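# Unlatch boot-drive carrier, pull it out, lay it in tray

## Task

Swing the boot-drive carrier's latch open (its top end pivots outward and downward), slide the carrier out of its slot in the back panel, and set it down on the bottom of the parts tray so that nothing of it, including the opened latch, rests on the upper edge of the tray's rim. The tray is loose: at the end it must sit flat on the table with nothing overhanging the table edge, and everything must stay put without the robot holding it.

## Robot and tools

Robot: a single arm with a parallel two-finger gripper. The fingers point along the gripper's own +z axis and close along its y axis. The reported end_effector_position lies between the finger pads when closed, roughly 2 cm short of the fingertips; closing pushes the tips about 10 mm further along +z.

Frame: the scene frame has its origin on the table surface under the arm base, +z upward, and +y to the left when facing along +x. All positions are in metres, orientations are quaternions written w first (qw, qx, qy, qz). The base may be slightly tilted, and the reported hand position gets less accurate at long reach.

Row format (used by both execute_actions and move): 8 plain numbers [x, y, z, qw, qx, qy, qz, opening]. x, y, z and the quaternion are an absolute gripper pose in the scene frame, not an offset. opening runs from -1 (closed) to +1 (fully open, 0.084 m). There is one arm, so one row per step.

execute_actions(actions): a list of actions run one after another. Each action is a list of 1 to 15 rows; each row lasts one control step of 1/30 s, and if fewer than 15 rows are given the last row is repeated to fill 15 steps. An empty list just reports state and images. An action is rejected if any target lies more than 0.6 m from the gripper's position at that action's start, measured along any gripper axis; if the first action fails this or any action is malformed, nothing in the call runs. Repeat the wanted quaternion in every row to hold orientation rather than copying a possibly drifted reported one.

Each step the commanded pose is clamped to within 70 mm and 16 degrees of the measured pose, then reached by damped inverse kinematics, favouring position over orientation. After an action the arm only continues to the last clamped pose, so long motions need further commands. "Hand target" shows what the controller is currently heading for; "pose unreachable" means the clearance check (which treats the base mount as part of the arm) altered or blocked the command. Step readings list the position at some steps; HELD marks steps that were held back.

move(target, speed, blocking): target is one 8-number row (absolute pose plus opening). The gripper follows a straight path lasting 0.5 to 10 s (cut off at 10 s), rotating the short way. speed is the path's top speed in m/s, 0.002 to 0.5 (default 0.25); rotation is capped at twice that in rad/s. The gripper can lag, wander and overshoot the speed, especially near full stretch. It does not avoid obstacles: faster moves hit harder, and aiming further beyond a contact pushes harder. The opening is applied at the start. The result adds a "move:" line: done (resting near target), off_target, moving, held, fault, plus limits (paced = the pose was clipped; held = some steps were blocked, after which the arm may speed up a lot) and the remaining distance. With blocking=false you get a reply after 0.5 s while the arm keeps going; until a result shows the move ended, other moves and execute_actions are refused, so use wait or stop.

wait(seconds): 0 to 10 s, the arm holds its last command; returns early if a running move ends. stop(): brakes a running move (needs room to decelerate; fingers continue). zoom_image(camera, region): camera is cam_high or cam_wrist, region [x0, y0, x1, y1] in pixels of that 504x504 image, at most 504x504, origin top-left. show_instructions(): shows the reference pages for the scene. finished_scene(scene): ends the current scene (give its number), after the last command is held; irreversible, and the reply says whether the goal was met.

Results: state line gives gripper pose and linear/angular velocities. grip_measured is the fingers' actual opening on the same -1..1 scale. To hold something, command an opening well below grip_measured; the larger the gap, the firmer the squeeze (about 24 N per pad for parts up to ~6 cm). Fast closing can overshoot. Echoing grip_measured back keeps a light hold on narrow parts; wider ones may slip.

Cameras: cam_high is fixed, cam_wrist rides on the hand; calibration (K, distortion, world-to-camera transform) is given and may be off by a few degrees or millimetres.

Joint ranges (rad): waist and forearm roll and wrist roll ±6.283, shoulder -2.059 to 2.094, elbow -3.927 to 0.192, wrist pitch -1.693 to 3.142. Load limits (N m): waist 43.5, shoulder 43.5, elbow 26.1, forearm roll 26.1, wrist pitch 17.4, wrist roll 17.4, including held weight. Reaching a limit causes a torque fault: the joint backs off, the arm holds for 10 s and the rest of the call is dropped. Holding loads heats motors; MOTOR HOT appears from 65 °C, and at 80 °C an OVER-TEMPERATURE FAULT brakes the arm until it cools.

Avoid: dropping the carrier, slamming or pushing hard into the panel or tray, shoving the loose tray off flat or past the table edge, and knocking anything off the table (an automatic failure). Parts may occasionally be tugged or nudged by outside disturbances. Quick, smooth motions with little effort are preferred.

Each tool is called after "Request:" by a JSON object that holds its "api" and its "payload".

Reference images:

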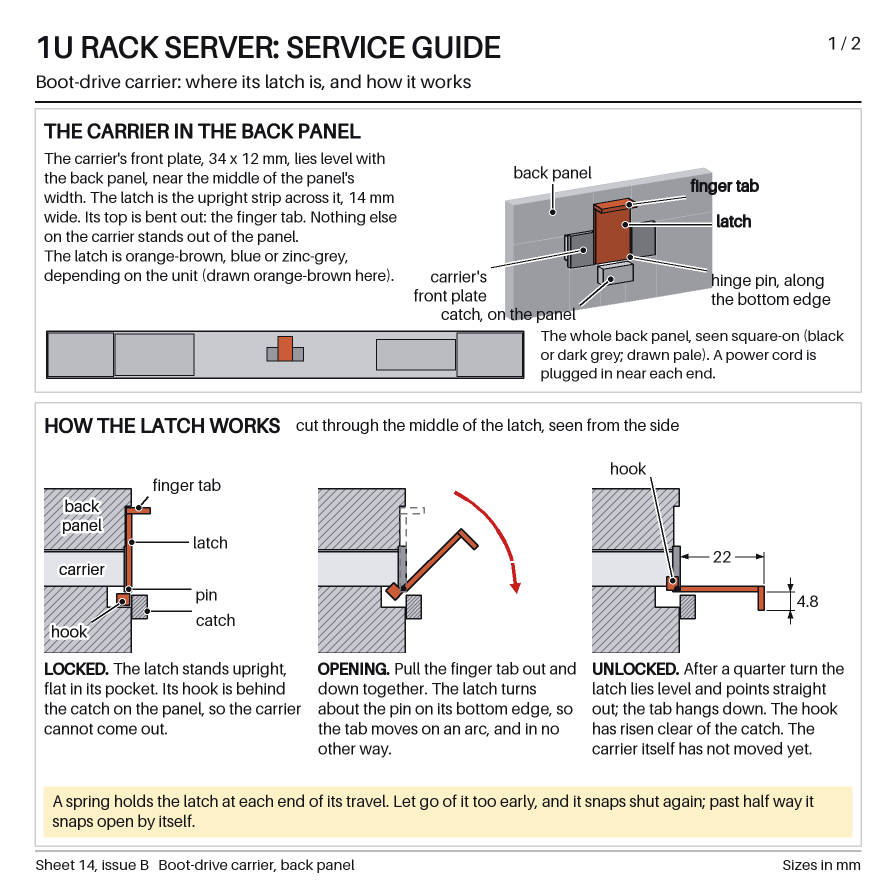

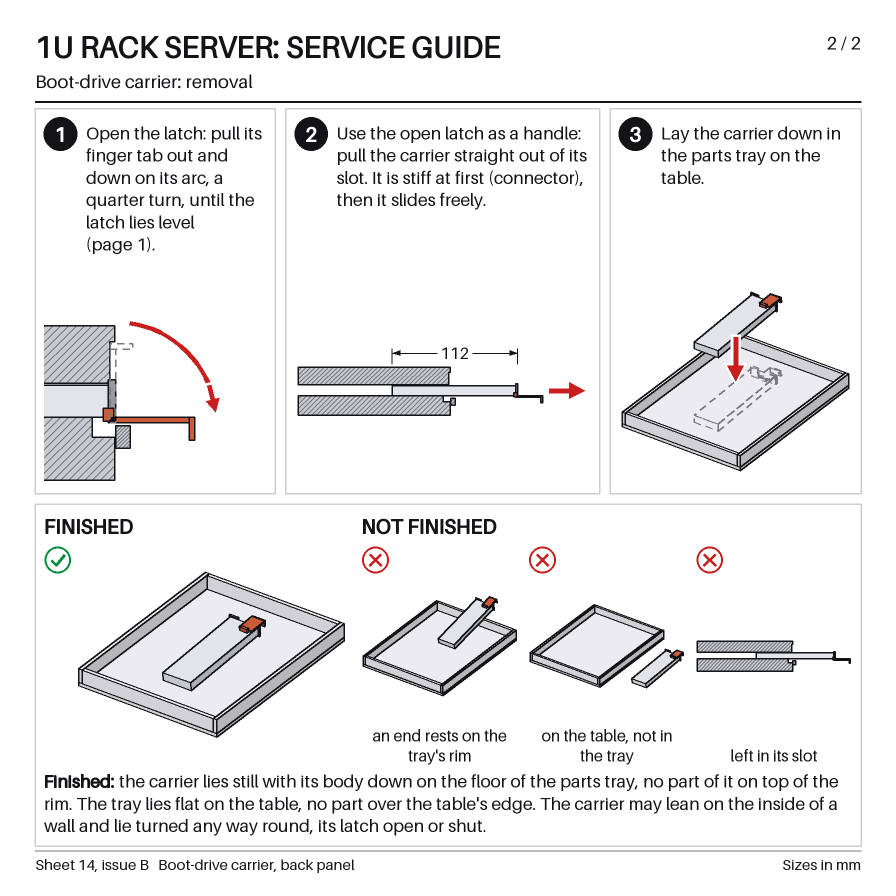

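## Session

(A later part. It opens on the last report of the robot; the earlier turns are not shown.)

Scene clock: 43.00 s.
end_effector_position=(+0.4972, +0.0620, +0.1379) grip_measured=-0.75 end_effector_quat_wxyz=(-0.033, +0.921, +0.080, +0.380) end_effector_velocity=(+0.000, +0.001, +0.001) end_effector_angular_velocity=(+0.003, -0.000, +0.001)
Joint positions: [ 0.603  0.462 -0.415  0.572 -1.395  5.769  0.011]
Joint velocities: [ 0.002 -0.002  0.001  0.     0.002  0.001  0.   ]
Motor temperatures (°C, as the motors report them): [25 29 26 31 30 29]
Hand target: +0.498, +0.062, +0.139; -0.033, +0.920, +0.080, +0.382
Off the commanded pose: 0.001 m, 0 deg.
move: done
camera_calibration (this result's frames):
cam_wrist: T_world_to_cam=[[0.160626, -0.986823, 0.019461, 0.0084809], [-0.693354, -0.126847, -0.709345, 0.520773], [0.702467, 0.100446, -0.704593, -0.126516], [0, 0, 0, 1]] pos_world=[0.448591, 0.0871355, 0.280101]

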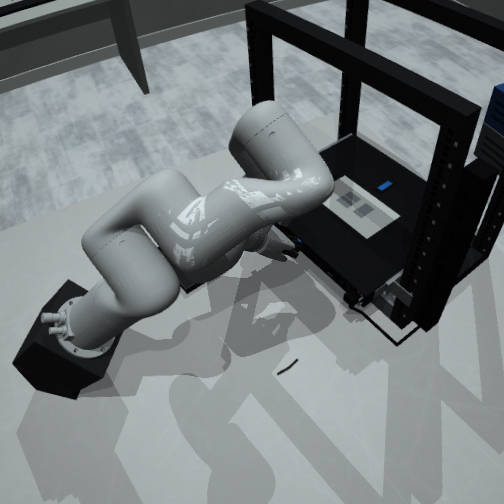

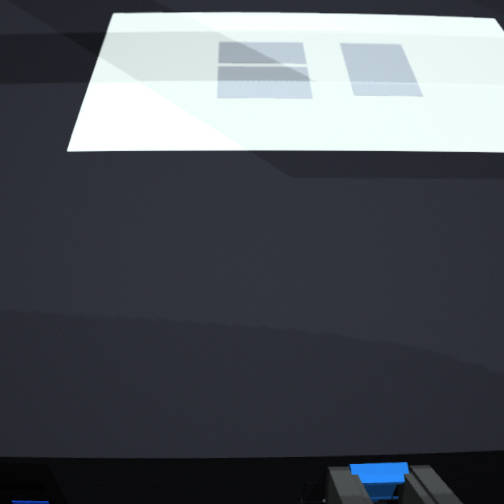

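Request:
{"api": "move", "payload": {"target": [0.4972,0.062,0.138,-0.033,0.920,0.080,0.382,-1], "speed": 0.01}}

Request:
{"api": "move", "payload": {"target": [0.4865,0.060,0.135,-0.033,0.920,0.080,0.382,-1], "speed": 0.015}}

Request:
{"api": "move", "payload": {"target": [0.4785,0.0587,0.127,-0.033,0.920,0.080,0.382,-1], "speed": 0.015}}

Scene clock: 44.60 s.
end_effector_position=(+0.4972, +0.0622, +0.1379) grip_measured=-0.75 end_effector_quat_wxyz=(-0.033, +0.920, +0.080, +0.382) end_effector_velocity=(-0.001, +0.000, -0.001) end_effector_angular_velocity=(-0.001, +0.002, +0.002)
Joint positions: [ 0.601  0.466 -0.415  0.569 -1.4    5.772  0.011]
Joint velocities: [-0.     0.004  0.    -0.    -0.002  0.001 -0.   ]
Motor temperatures (°C, as the motors report them): [25 29 27 31 30 29]
Hand target: +0.497, +0.062, +0.138; -0.033, +0.920, +0.080, +0.382
Off the commanded pose: 0.000 m, 0 deg.
move: done
camera_calibration (this result's frames):
cam_wrist: T_world_to_cam=[[0.160011, -0.986934, 0.0189211, 0.00907671], [-0.691287, -0.12572, -0.711559, 0.519973], [0.70464, 0.100778, -0.702372, -0.127975], [0, 0, 0, 1]] pos_world=[0.448175, 0.0872262, 0.279934]

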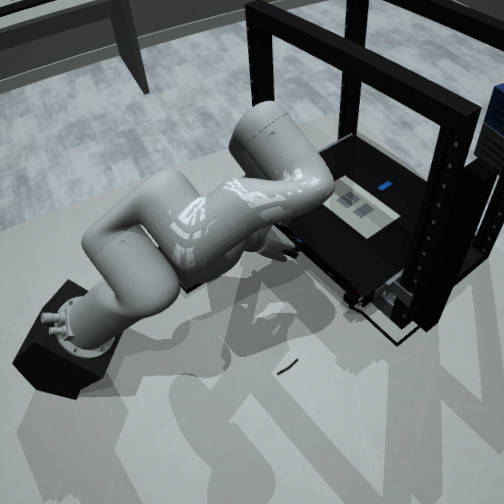

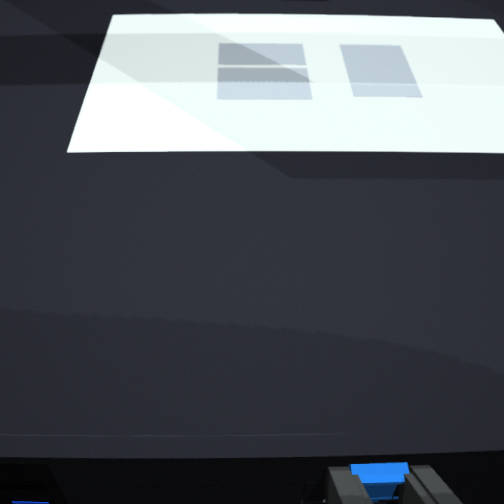

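Scene clock: 45.67 s.
end_effector_position=(+0.4870, +0.0598, +0.1356) grip_measured=-0.75 end_effector_quat_wxyz=(-0.033, +0.920, +0.080, +0.383) end_effector_velocity=(-0.002, -0.000, -0.002) end_effector_angular_velocity=(-0.002, +0.007, +0.002)
Joint positions: [ 0.593  0.491 -0.396  0.557 -1.441  5.796  0.011]
Joint velocities: [-0.001  0.004  0.002  0.001  0.001  0.001  0.   ]
Motor temperatures (°C, as the motors report them): [25 29 27 31 31 29]
Hand target: +0.487, +0.060, +0.135; -0.033, +0.920, +0.080, +0.382
Off the commanded pose: 0.001 m, 0 deg.
move: done
camera_calibration (this result's frames):
cam_wrist: T_world_to_cam=[[0.15867, -0.987139, 0.0195062, 0.00899856], [-0.689773, -0.124964, -0.71316, 0.510417], [0.706425, 0.0997019, -0.70073, -0.123244], [0, 0, 0, 1]] pos_world=[0.437707, 0.0849543, 0.277472]

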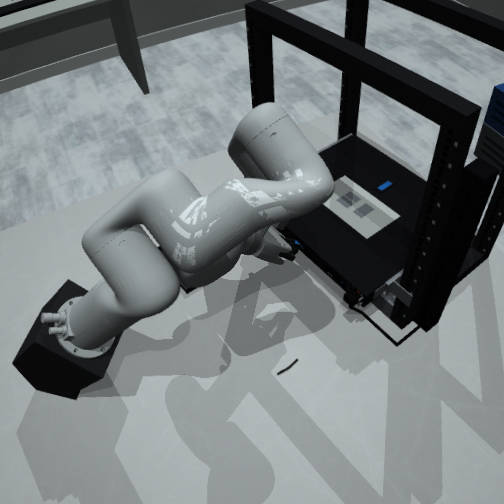

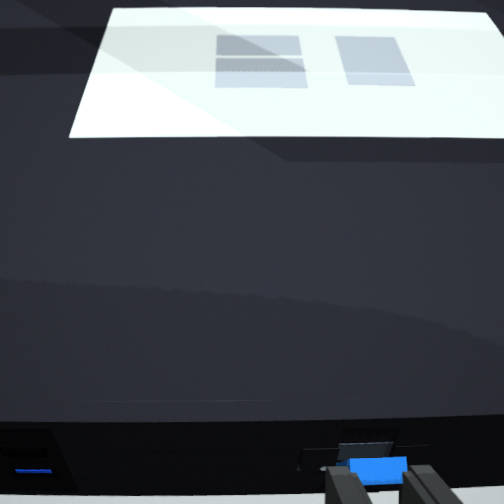

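Scene clock: 46.70 s.
end_effector_position=(+0.4790, +0.0586, +0.1272) grip_measured=-0.75 end_effector_quat_wxyz=(-0.033, +0.920, +0.080, +0.382) end_effector_velocity=(-0.001, +0.000, -0.000) end_effector_angular_velocity=(+0.001, -0.001, +0.002)
Joint positions: [ 0.57   0.533 -0.396  0.532 -1.478  5.816  0.011]
Joint velocities: [-0.002  0.005  0.001 -0.004 -0.006  0.002 -0.   ]
Motor temperatures (°C, as the motors report them): [25 29 27 31 31 29]
Hand target: +0.478, +0.059, +0.127; -0.033, +0.920, +0.080, +0.382
Off the commanded pose: 0.001 m, 0 deg.
move: done
camera_calibration (this result's frames):
cam_wrist: T_world_to_cam=[[0.158619, -0.987151, 0.0193277, 0.00926697], [-0.69058, -0.124913, -0.712387, 0.499051], [0.705648, 0.0996512, -0.70152, -0.122857], [0, 0, 0, 1]] pos_world=[0.429858, 0.0837288, 0.269152]

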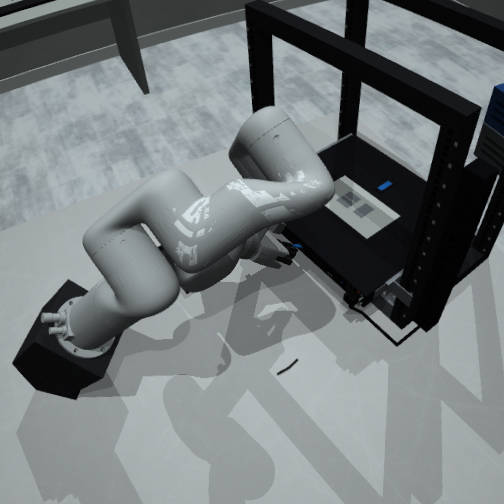

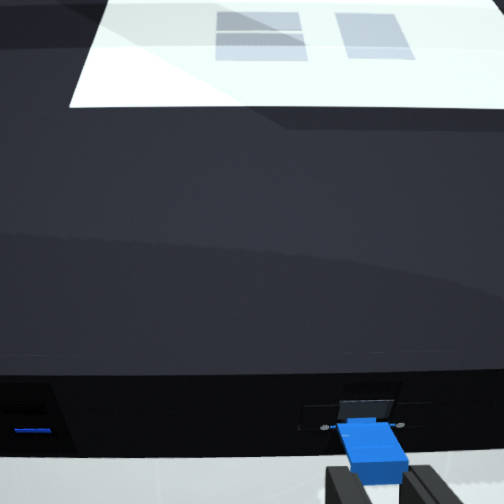

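Request:
{"api": "move", "payload": {"target": [0.4755,0.058,0.116,-0.033,0.920,0.080,0.382,-1], "speed": 0.015}}

Request:
{"api": "move", "payload": {"target": [0.4165,0.0476,0.116,-0.033,0.920,0.080,0.382,-1], "speed": 0.03}}

Scene clock: 48.20 s.
end_effector_position=(+0.4760, +0.0582, +0.1164) grip_measured=-0.74 end_effector_quat_wxyz=(-0.033, +0.920, +0.080, +0.383) end_effector_velocity=(+0.000, -0.001, -0.001) end_effector_angular_velocity=(+0.000, -0.002, -0.002)
Joint positions: [ 0.539  0.578 -0.414  0.5   -1.504  5.825  0.011]
Joint velocities: [-0.004  0.003 -0.002 -0.004 -0.004  0.001 -0.   ]
Motor temperatures (°C, as the motors report them): [25 29 26 31 31 29]
Hand target: +0.475, +0.058, +0.116; -0.033, +0.920, +0.080, +0.382
Off the commanded pose: 0.001 m, 0 deg.
move: done
camera_calibration (this result's frames):
cam_wrist: T_world_to_cam=[[0.159323, -0.987045, 0.018929, 0.00928878], [-0.690031, -0.125052, -0.712895, 0.489049], [0.706027, 0.100519, -0.701015, -0.128472], [0, 0, 0, 1]] pos_world=[0.426684, 0.0832388, 0.258404]

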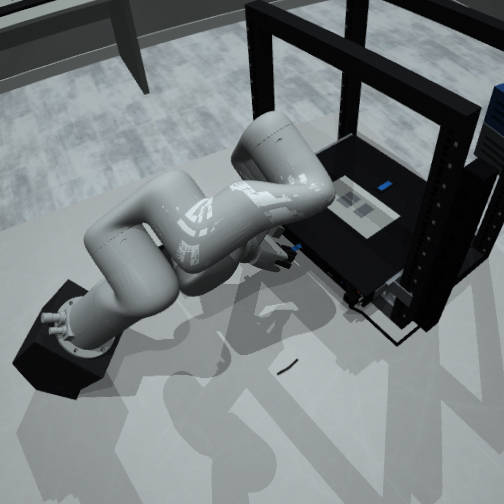

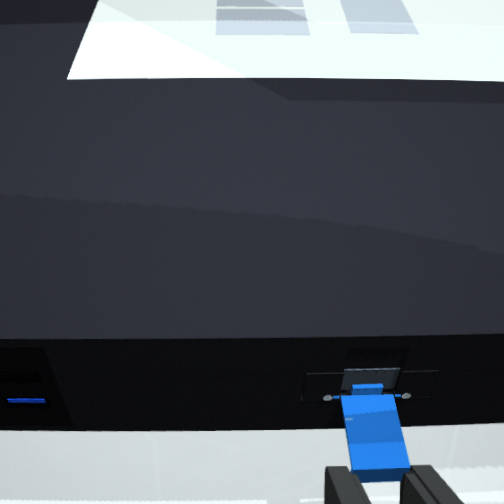

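Scene clock: 50.50 s.
end_effector_position=(+0.4172, +0.0475, +0.1165) grip_measured=-0.74 end_effector_quat_wxyz=(-0.033, +0.922, +0.081, +0.376) end_effector_velocity=(-0.000, -0.000, -0.000) end_effector_angular_velocity=(-0.000, +0.002, -0.002)
Joint positions: [ 0.532  0.703 -0.306  0.5   -1.695  5.934  0.011]
Joint velocities: [ 0.001 -0.     0.001  0.003  0.     0.002  0.   ]
Motor temperatures (°C, as the motors report them): [25 29 26 31 31 29]
Hand target: +0.417, +0.047, +0.116; -0.033, +0.923, +0.081, +0.376
Off the commanded pose: 0.001 m, 1 deg.
joint sent to its limit — the command would take joint 5 (wrist pitch) past its lower limit, so that joint was sent only as far as its limit.
move: done
camera_calibration (this result's frames):
cam_wrist: T_world_to_cam=[[0.161132, -0.986761, 0.0184405, 0.00734395], [-0.699622, -0.127383, -0.703067, 0.450151], [0.696107, 0.100385, -0.710885, -0.0805835], [0, 0, 0, 1]] pos_world=[0.369847, 0.0726777, 0.259065]

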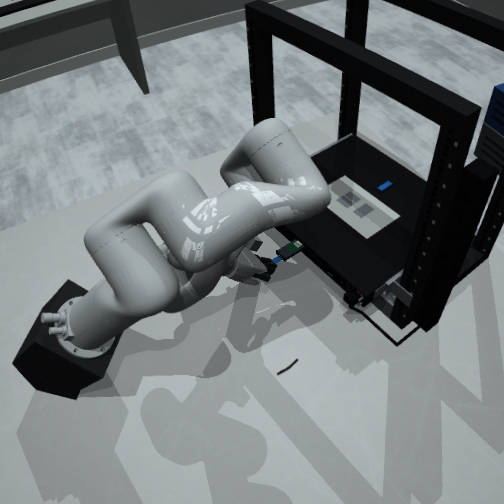

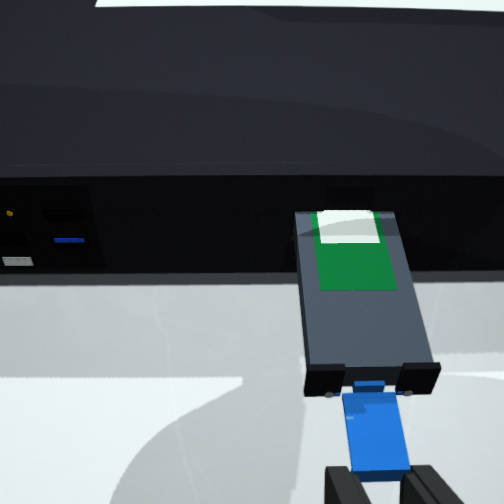

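Request:
{"api": "move", "payload": {"target": [0.4165,0.0476,0.116,-0.033,0.922,0.081,0.376,0.3], "speed": 0.03}}

Request:
{"api": "move", "payload": {"target": [0.41,0.0465,0.18,-0.02,0.96,0.084,0.26,0.3], "speed": 0.08}}

Request:
{"api": "move", "payload": {"target": [0.472,0.057,0.18,-0.011,0.987,0.086,0.130,0.3], "speed": 0.1}}

Request:
{"api": "move", "payload": {"target": [0.472,0.057,0.135,-0.011,0.987,0.086,0.130,0.3], "speed": 0.04}}

Request:
{"api": "zoom_image", "payload": {"camera": "cam_high", "region": [230,200,330,300]}}

Scene clock: 53.17 s.
end_effector_position=(+0.4166, +0.0476, +0.1160) grip_measured=+0.29 end_effector_quat_wxyz=(-0.033, +0.923, +0.081, +0.375) end_effector_velocity=(+0.000, -0.000, +0.000) end_effector_angular_velocity=(+0.000, -0.000, -0.000)
Joint positions: [ 0.533  0.705 -0.306  0.502 -1.695  5.934  0.056]
Joint velocities: [-0. -0. -0. -0.  0. -0.  0.]
Motor temperatures (°C, as the motors report them): [25 29 26 31 31 29]
Hand target: +0.417, +0.048, +0.116; -0.033, +0.923, +0.081, +0.375
Off the commanded pose: 0.000 m, 0 deg.
joint sent to its limit — the command would take joint 5 (wrist pitch) past its lower limit, so that joint was sent only as far as its limit.
move: done
camera_calibration (this result's frames):
cam_wrist: T_world_to_cam=[[0.161949, -0.986613, 0.0191621, 0.0071595], [-0.700587, -0.128631, -0.701878, 0.449729], [0.694946, 0.100244, -0.71204, -0.0798516], [0, 0, 0, 1]] pos_world=[0.369408, 0.0729175, 0.25866]

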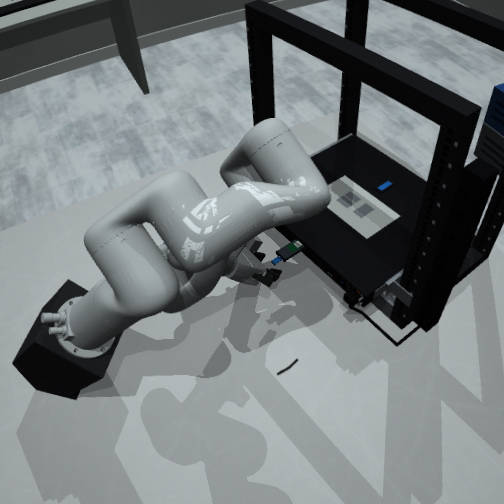

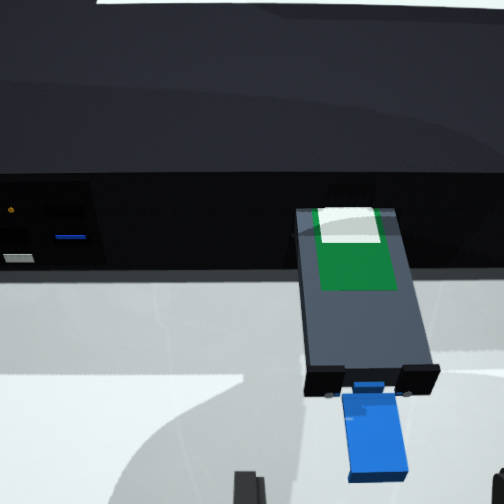

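Scene clock: 55.10 s.
end_effector_position=(+0.4102, +0.0458, +0.1795) grip_measured=+0.29 end_effector_quat_wxyz=(-0.019, +0.961, +0.084, +0.261) end_effector_velocity=(+0.000, -0.000, +0.000) end_effector_angular_velocity=(-0.004, +0.004, +0.002)
Joint positions: [ 0.991  0.162 -0.195  1.128 -1.13   5.659  0.056]
Joint velocities: [ 0.005 -0.004 -0.004  0.014  0.006 -0.014 -0.   ]
Motor temperatures (°C, as the motors report them): [25 29 26 31 31 29]
Hand target: +0.410, +0.046, +0.180; -0.019, +0.961, +0.084, +0.261
Off the commanded pose: 0.001 m, 0 deg.
move: done
camera_calibration (this result's frames):
cam_wrist: T_world_to_cam=[[0.164454, -0.985922, 0.0302011, 0.0020989], [-0.846091, -0.156736, -0.509474, 0.515973], [0.507035, 0.0582318, -0.859956, 0.0754824], [0, 0, 0, 1]] pos_world=[0.397943, 0.0785454, 0.327723]

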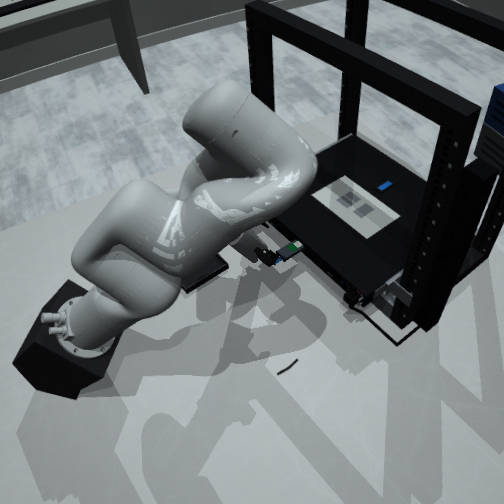

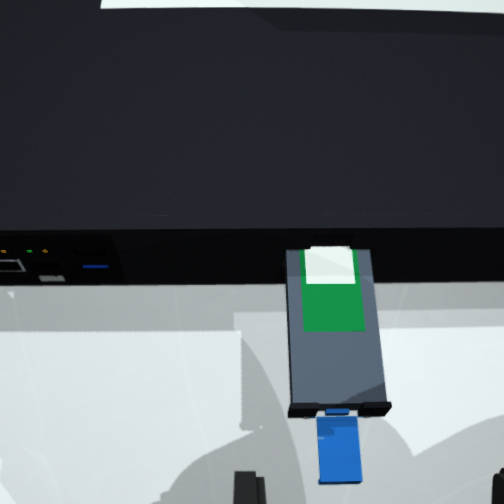

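Scene clock: 56.87 s.
end_effector_position=(+0.4712, +0.0574, +0.1796) grip_measured=+0.29 end_effector_quat_wxyz=(-0.010, +0.988, +0.086, +0.129) end_effector_velocity=(+0.001, -0.000, +0.001) end_effector_angular_velocity=(-0.002, +0.005, +0.001)
Joint positions: [ 0.92   0.106 -0.679  1.702 -0.858  4.86   0.056]
Joint velocities: [-0.002  0.002 -0.012  0.014 -0.    -0.019 -0.   ]
Motor temperatures (°C, as the motors report them): [25 29 26 31 31 29]
Hand target: +0.471, +0.057, +0.180; -0.010, +0.988, +0.086, +0.129
Off the commanded pose: 0.001 m, 0 deg.
move: done
camera_calibration (this result's frames):
cam_wrist: T_world_to_cam=[[0.171323, -0.984909, 0.0245511, 0.00124151], [-0.94959, -0.171717, -0.262282, 0.574737], [0.262539, 0.0216213, -0.964679, 0.180058], [0, 0, 0, 1]] pos_world=[0.498279, 0.0960218, 0.324411]

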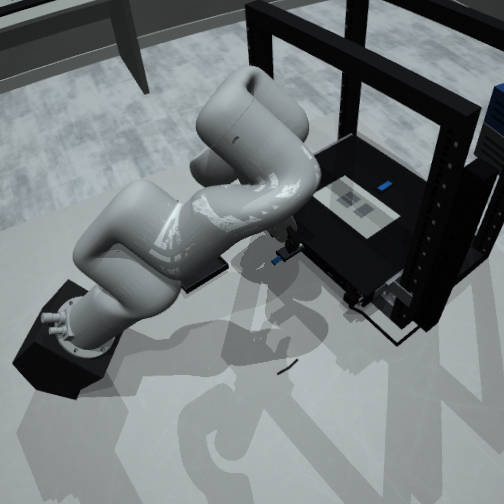

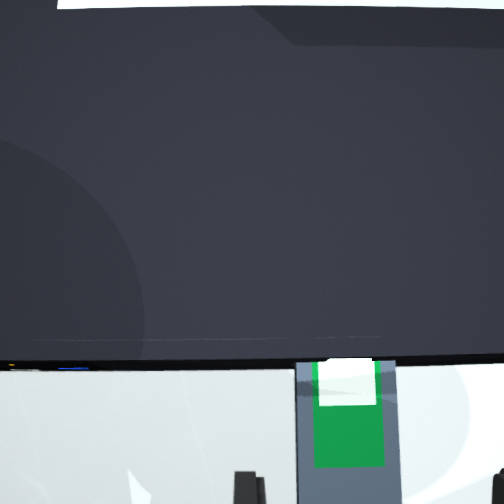

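Scene clock: 58.30 s.
end_effector_position=(+0.4720, +0.0571, +0.1352) grip_measured=+0.29 end_effector_quat_wxyz=(-0.011, +0.988, +0.086, +0.130) end_effector_velocity=(+0.000, +0.001, -0.000) end_effector_angular_velocity=(+0.001, -0.003, +0.000)
Joint positions: [ 0.83   0.201 -0.647  1.508 -0.809  5.032  0.056]
Joint velocities: [ 0.     0.001  0.001 -0.006 -0.     0.006 -0.   ]
Motor temperatures (°C, as the motors report them): [25 29 26 31 31 29]
Hand target: +0.472, +0.057, +0.135; -0.011, +0.988, +0.086, +0.130
Off the commanded pose: 0.000 m, 0 deg.
move: done
camera_calibration (this result's frames):
cam_wrist: T_world_to_cam=[[0.170973, -0.985004, 0.0231348, 0.00223939], [-0.949237, -0.170966, -0.264046, 0.563801], [0.264042, 0.0231842, -0.964233, 0.136207], [0, 0, 0, 1]] pos_world=[0.498833, 0.0954387, 0.280153]

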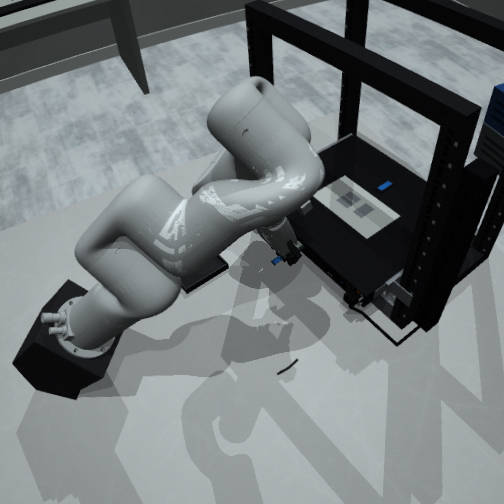

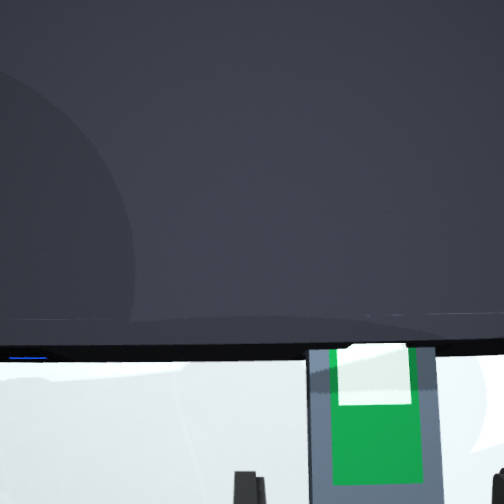

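Region (230, 200, 330, 300) of cam_high's 504x504 image, scaled by 5.040, with more detail than that image has.

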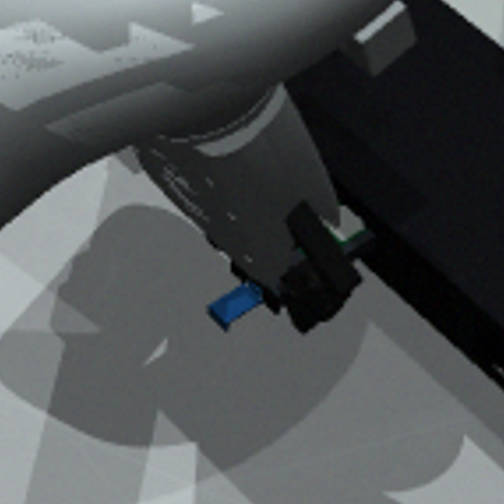

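Request:
{"api": "move", "payload": {"target": [0.472,0.057,0.114,-0.011,0.987,0.086,0.130,0.3], "speed": 0.03}}

Request:
{"api": "move", "payload": {"target": [0.472,0.057,0.114,-0.011,0.987,0.086,0.130,-0.6], "speed": 0.03}}

Request:
{"api": "move", "payload": {"target": [0.408,0.0457,0.114,-0.011,0.987,0.086,0.130,-0.6], "speed": 0.04}}

Scene clock: 60.07 s.
end_effector_position=(+0.4720, +0.0570, +0.1141) grip_measured=+0.29 end_effector_quat_wxyz=(-0.011, +0.988, +0.086, +0.130) end_effector_velocity=(+0.001, -0.000, +0.000) end_effector_angular_velocity=(+0.002, -0.004, -0.003)
Joint positions: [ 0.786  0.252 -0.641  1.41  -0.797  5.114  0.056]
Joint velocities: [-0.002 -0.     0.    -0.007 -0.001  0.006 -0.   ]
Motor temperatures (°C, as the motors report them): [25 29 26 31 31 29]
Hand target: +0.472, +0.057, +0.114; -0.011, +0.988, +0.086, +0.130
Off the commanded pose: 0.000 m, 0 deg.
move: done
camera_calibration (this result's frames):
cam_wrist: T_world_to_cam=[[0.171088, -0.984978, 0.023375, 0.00263073], [-0.949242, -0.171144, -0.263913, 0.558238], [0.263949, 0.0229637, -0.964263, 0.115965], [0, 0, 0, 1]] pos_world=[0.498844, 0.0954672, 0.259086]

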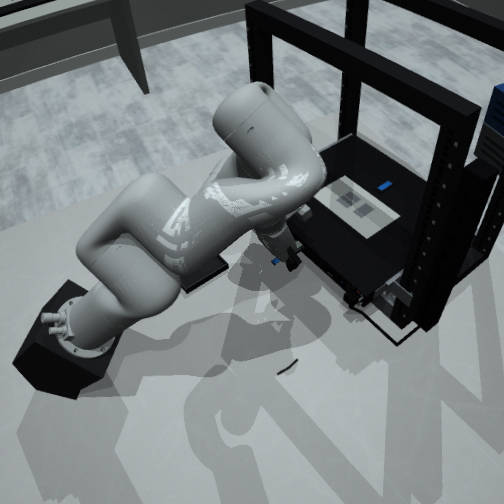

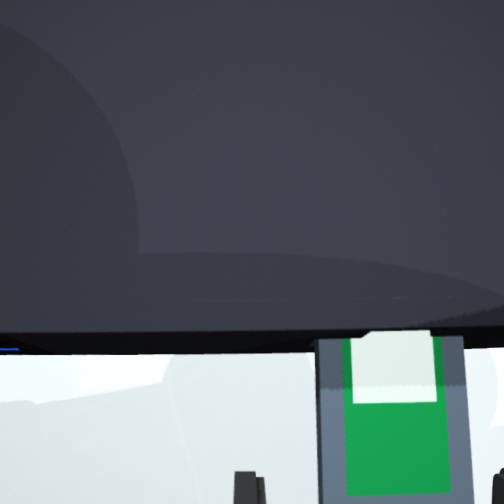

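Scene clock: 60.77 s.
end_effector_position=(+0.4720, +0.0570, +0.1141) grip_measured=-0.25 end_effector_quat_wxyz=(-0.011, +0.988, +0.086, +0.130) end_effector_velocity=(+0.000, +0.000, +0.000) end_effector_angular_velocity=(+0.000, -0.001, -0.001)
Joint positions: [ 0.786  0.253 -0.641  1.409 -0.798  5.114  0.033]
Joint velocities: [ 0. -0. -0. -0. -0.  0.  0.]
Motor temperatures (°C, as the motors report them): [25 29 26 31 31 29]
Hand target: +0.472, +0.057, +0.114; -0.011, +0.988, +0.086, +0.130
Off the commanded pose: 0.000 m, 0 deg.
move: done
camera_calibration (this result's frames):
cam_wrist: T_world_to_cam=[[0.171171, -0.984958, 0.0236105, 0.00254176], [-0.949178, -0.171282, -0.264051, 0.558258], [0.264124, 0.0227873, -0.96422, 0.115828], [0, 0, 0, 1]] pos_world=[0.498858, 0.0954838, 0.259033]

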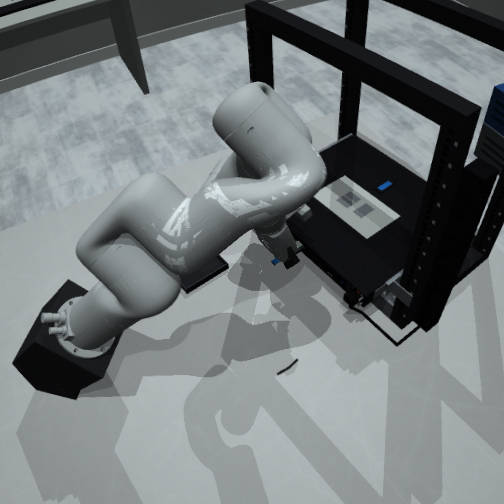

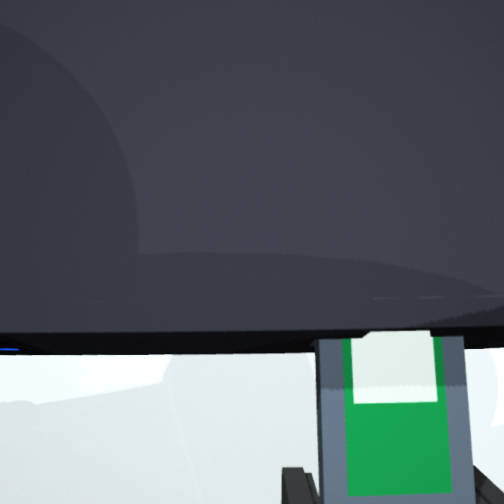

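Scene clock: 62.73 s.
end_effector_position=(+0.4084, +0.0453, +0.1142) grip_measured=-0.25 end_effector_quat_wxyz=(-0.011, +0.988, +0.086, +0.131) end_effector_velocity=(+0.000, -0.001, +0.000) end_effector_angular_velocity=(-0.000, -0.003, -0.004)
Joint positions: [ 0.84   0.227 -0.394  1.267 -0.864  5.403  0.033]
Joint velocities: [-0.001 -0.001  0.002 -0.004 -0.003  0.006  0.   ]
Motor temperatures (°C, as the motors report them): [25 29 26 31 30 29]
Hand target: +0.408, +0.045, +0.114; -0.011, +0.988, +0.086, +0.130
Off the commanded pose: 0.001 m, 0 deg.
move: done
camera_calibration (this result's frames):
cam_wrist: T_world_to_cam=[[0.171175, -0.984953, 0.0238077, 0.00187129], [-0.948999, -0.171324, -0.264667, 0.495914], [0.264764, 0.0227109, -0.964046, 0.13277], [0, 0, 0, 1]] pos_world=[0.435149, 0.0837897, 0.259204]

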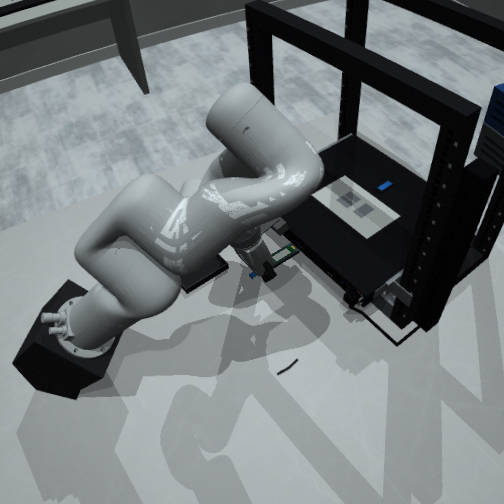

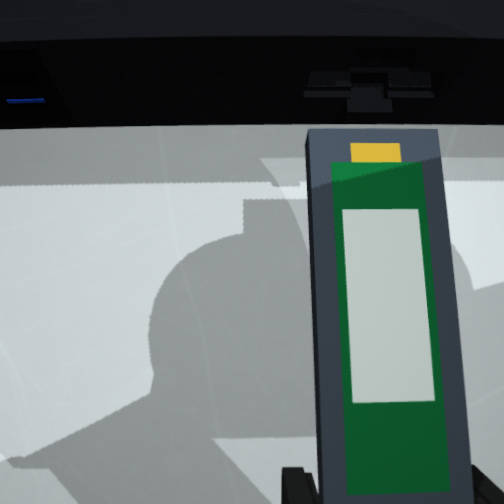

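Request:
{"api": "move", "payload": {"target": [0.39,0.0457,0.16,-0.011,0.987,0.086,0.130,-0.6], "speed": 0.08}}

Request:
{"api": "move", "payload": {"target": [0.33,0.2,0.22,0,0.996,0.087,0,-0.6], "speed": 0.12}}

Scene clock: 65.00 s.
end_effector_position=(+0.3902, +0.0454, +0.1598) grip_measured=-0.25 end_effector_quat_wxyz=(-0.011, +0.988, +0.086, +0.130) end_effector_velocity=(-0.001, -0.000, +0.001) end_effector_angular_velocity=(-0.002, +0.003, +0.001)
Joint positions: [ 1.009  0.098 -0.356  1.513 -0.883  5.277  0.033]
Joint velocities: [ 0.004 -0.003 -0.001  0.011 -0.    -0.009 -0.   ]
Motor temperatures (°C, as the motors report them): [25 29 26 31 30 29]
Hand target: +0.390, +0.045, +0.160; -0.011, +0.988, +0.086, +0.130
Off the commanded pose: 0.000 m, 0 deg.
move: done
camera_calibration (this result's frames):
cam_wrist: T_world_to_cam=[[0.171258, -0.98492, 0.0245838, 0.00381189], [-0.949086, -0.17162, -0.264164, 0.490667], [0.264399, 0.021908, -0.964164, 0.181674], [0, 0, 0, 1]] pos_world=[0.416998, 0.0839828, 0.304686]

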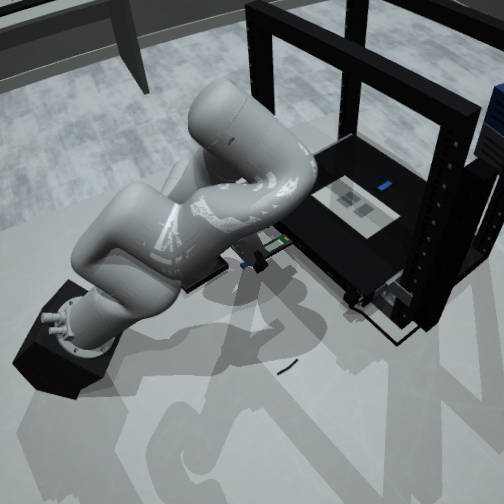

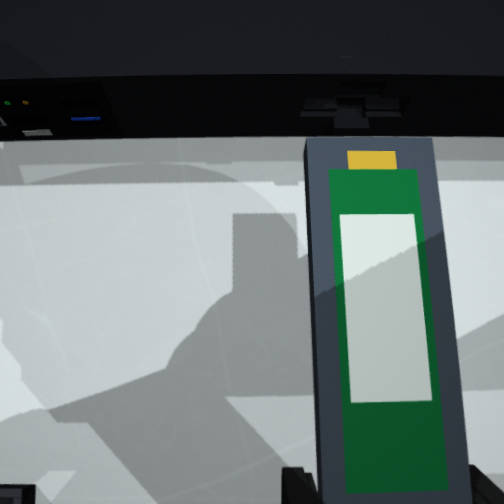

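Scene clock: 66.87 s.
end_effector_position=(+0.3297, +0.1992, +0.2197) grip_measured=-0.25 end_effector_quat_wxyz=(+0.001, +0.996, +0.087, +0.000) end_effector_velocity=(-0.000, +0.001, +0.001) end_effector_angular_velocity=(-0.003, +0.003, +0.001)
Joint positions: [ 1.3    0.5   -1.023  2.259 -0.988  4.82   0.033]
Joint velocities: [-0.     0.005 -0.011  0.007 -0.005 -0.008  0.   ]
Motor temperatures (°C, as the motors report them): [25 29 26 31 30 29]
Hand target: +0.330, +0.199, +0.220; +0.001, +0.996, +0.087, +0.000
Off the commanded pose: 0.001 m, 0 deg.
move: done
camera_calibration (this result's frames):
cam_wrist: T_world_to_cam=[[0.177897, -0.983731, 0.0250132, 0.161695], [-0.983998, -0.178088, -0.00561262, 0.431489], [0.00997587, -0.0236145, -0.999671, 0.352886], [0, 0, 0, 1]] pos_world=[0.392299, 0.244241, 0.351147]

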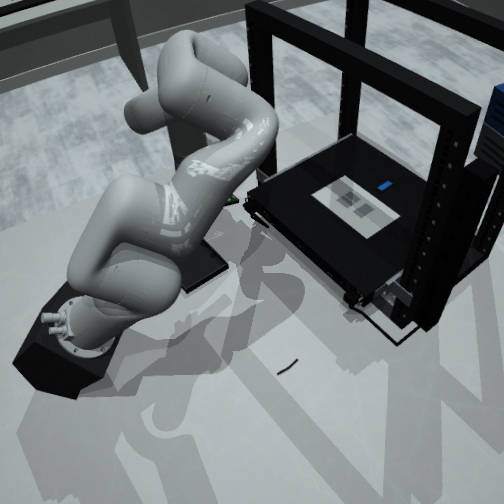

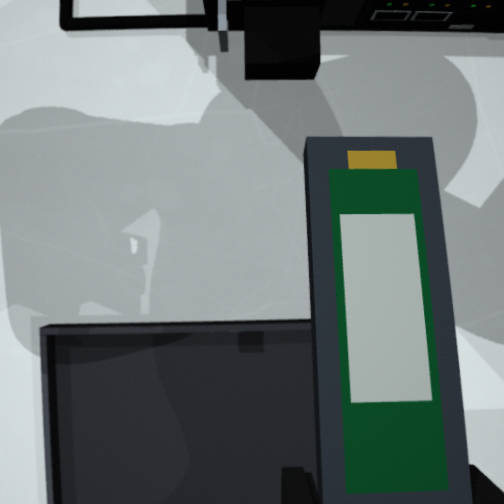

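Request:
{"api": "move", "payload": {"target": [0.297,0.2,0.17,-0.1,0.637,0.759,0.084,-0.6], "speed": 0.12}}

Scene clock: 74.77 s.
end_effector_position=(+0.2971, +0.1997, +0.1698) grip_measured=-0.25 end_effector_quat_wxyz=(-0.100, +0.638, +0.759, +0.084) end_effector_velocity=(-0.000, -0.000, -0.000) end_effector_angular_velocity=(-0.000, +0.002, +0.005)
Joint positions: [ 1.26   0.356 -0.669  1.956 -0.606  3.56   0.033]
Joint velocities: [-0.002  0.    -0.003  0.007  0.001 -0.013  0.   ]
Motor temperatures (°C, as the motors report them): [25 29 27 30 30 29]
Hand target: +0.297, +0.200, +0.170; -0.100, +0.637, +0.759, +0.084
Off the commanded pose: 0.000 m, 0 deg.
move: done
camera_calibration (this result's frames):
cam_wrist: T_world_to_cam=[[0.984978, 0.171154, 0.0228911, -0.300805], [0.17107, -0.949152, -0.264282, 0.253919], [-0.0235056, 0.264228, -0.964174, 0.249743], [0, 0, 0, 1]] pos_world=[0.258719, 0.226502, 0.314788]

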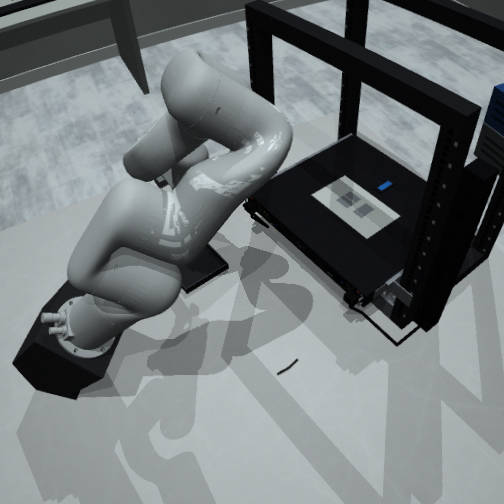

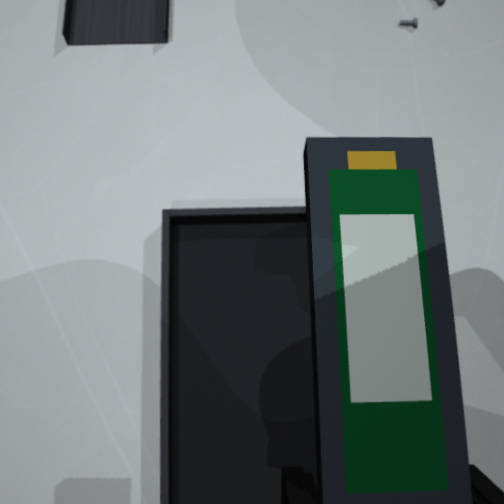

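Request:
{"api": "move", "payload": {"target": [0.297,0.2,0.04,-0.1,0.637,0.759,0.084,-0.6], "speed": 0.1}}

Request:
{"api": "move", "payload": {"target": [0.297,0.2,0.024,-0.1,0.637,0.759,0.084,-0.6], "speed": 0.015}}

Scene clock: 77.87 s.
end_effector_position=(+0.2969, +0.2005, +0.0406) grip_measured=-0.25 end_effector_quat_wxyz=(-0.101, +0.637, +0.759, +0.084) end_effector_velocity=(-0.000, -0.000, -0.001) end_effector_angular_velocity=(+0.006, -0.006, -0.002)
Joint positions: [ 0.962  0.664 -0.59   1.075 -0.59   4.253  0.033]
Joint velocities: [-0.008  0.003  0.011 -0.041 -0.012  0.034  0.   ]
Motor temperatures (°C, as the motors report them): [25 29 27 30 30 29]
Hand target: +0.297, +0.200, +0.040; -0.101, +0.637, +0.759, +0.085
Off the commanded pose: 0.001 m, 0 deg.
move: done
camera_calibration (this result's frames):
cam_wrist: T_world_to_cam=[[0.984916, 0.171524, 0.0228164, -0.297837], [0.171372, -0.948692, -0.265734, 0.220411], [-0.023934, 0.265635, -0.963776, 0.124818], [0, 0, 0, 1]] pos_world=[0.258559, 0.227032, 0.185663]

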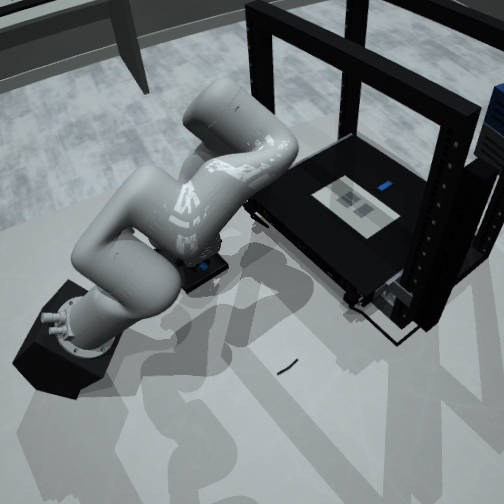

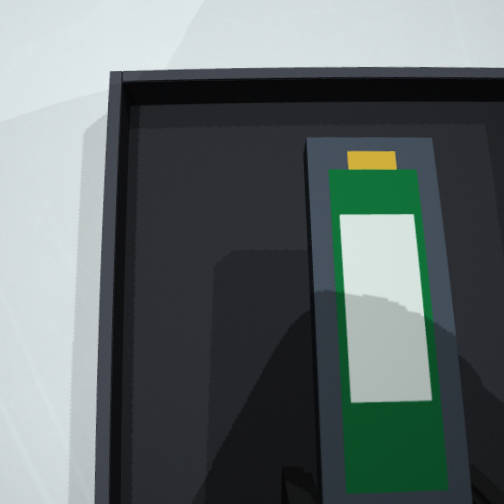

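Scene clock: 79.20 s.
end_effector_position=(+0.2979, +0.2011, +0.0257) grip_measured=-0.25 end_effector_quat_wxyz=(-0.100, +0.637, +0.760, +0.086) end_effector_velocity=(+0.000, -0.001, -0.002) end_effector_angular_velocity=(-0.001, +0.001, -0.003)
Joint positions: [ 0.919  0.708 -0.606  0.995 -0.611  4.294  0.033]
Joint velocities: [-0.007  0.004 -0.001 -0.009 -0.002  0.005  0.   ]
Motor temperatures (°C, as the motors report them): [25 29 27 30 30 29]
Hand target: +0.297, +0.200, +0.024; -0.100, +0.637, +0.759, +0.084
Off the commanded pose: 0.002 m, 0 deg.
move: done
camera_calibration (this result's frames):
cam_wrist: T_world_to_cam=[[0.984617, 0.172613, 0.0270795, -0.298899], [0.173543, -0.948148, -0.266267, 0.216108], [-0.0202857, 0.26687, -0.963519, 0.108921], [0, 0, 0, 1]] pos_world=[0.259007, 0.227428, 0.170583]

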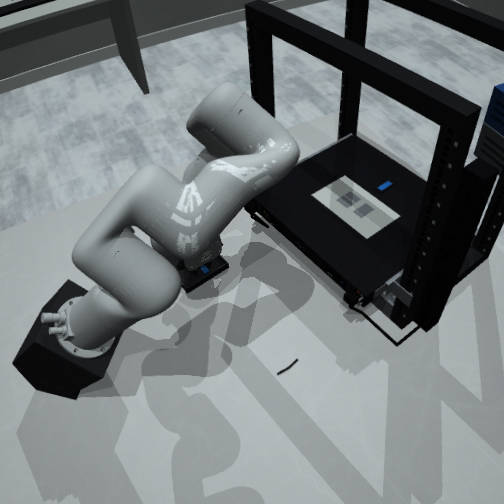

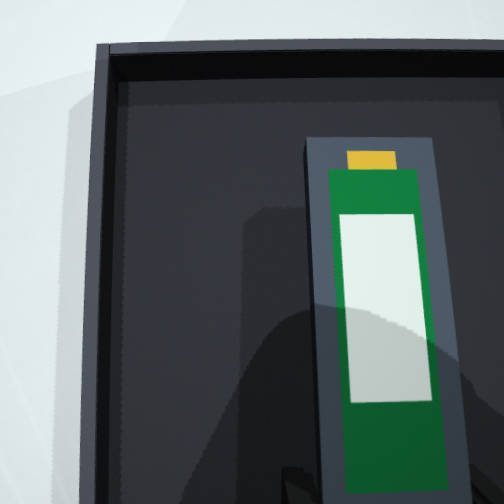

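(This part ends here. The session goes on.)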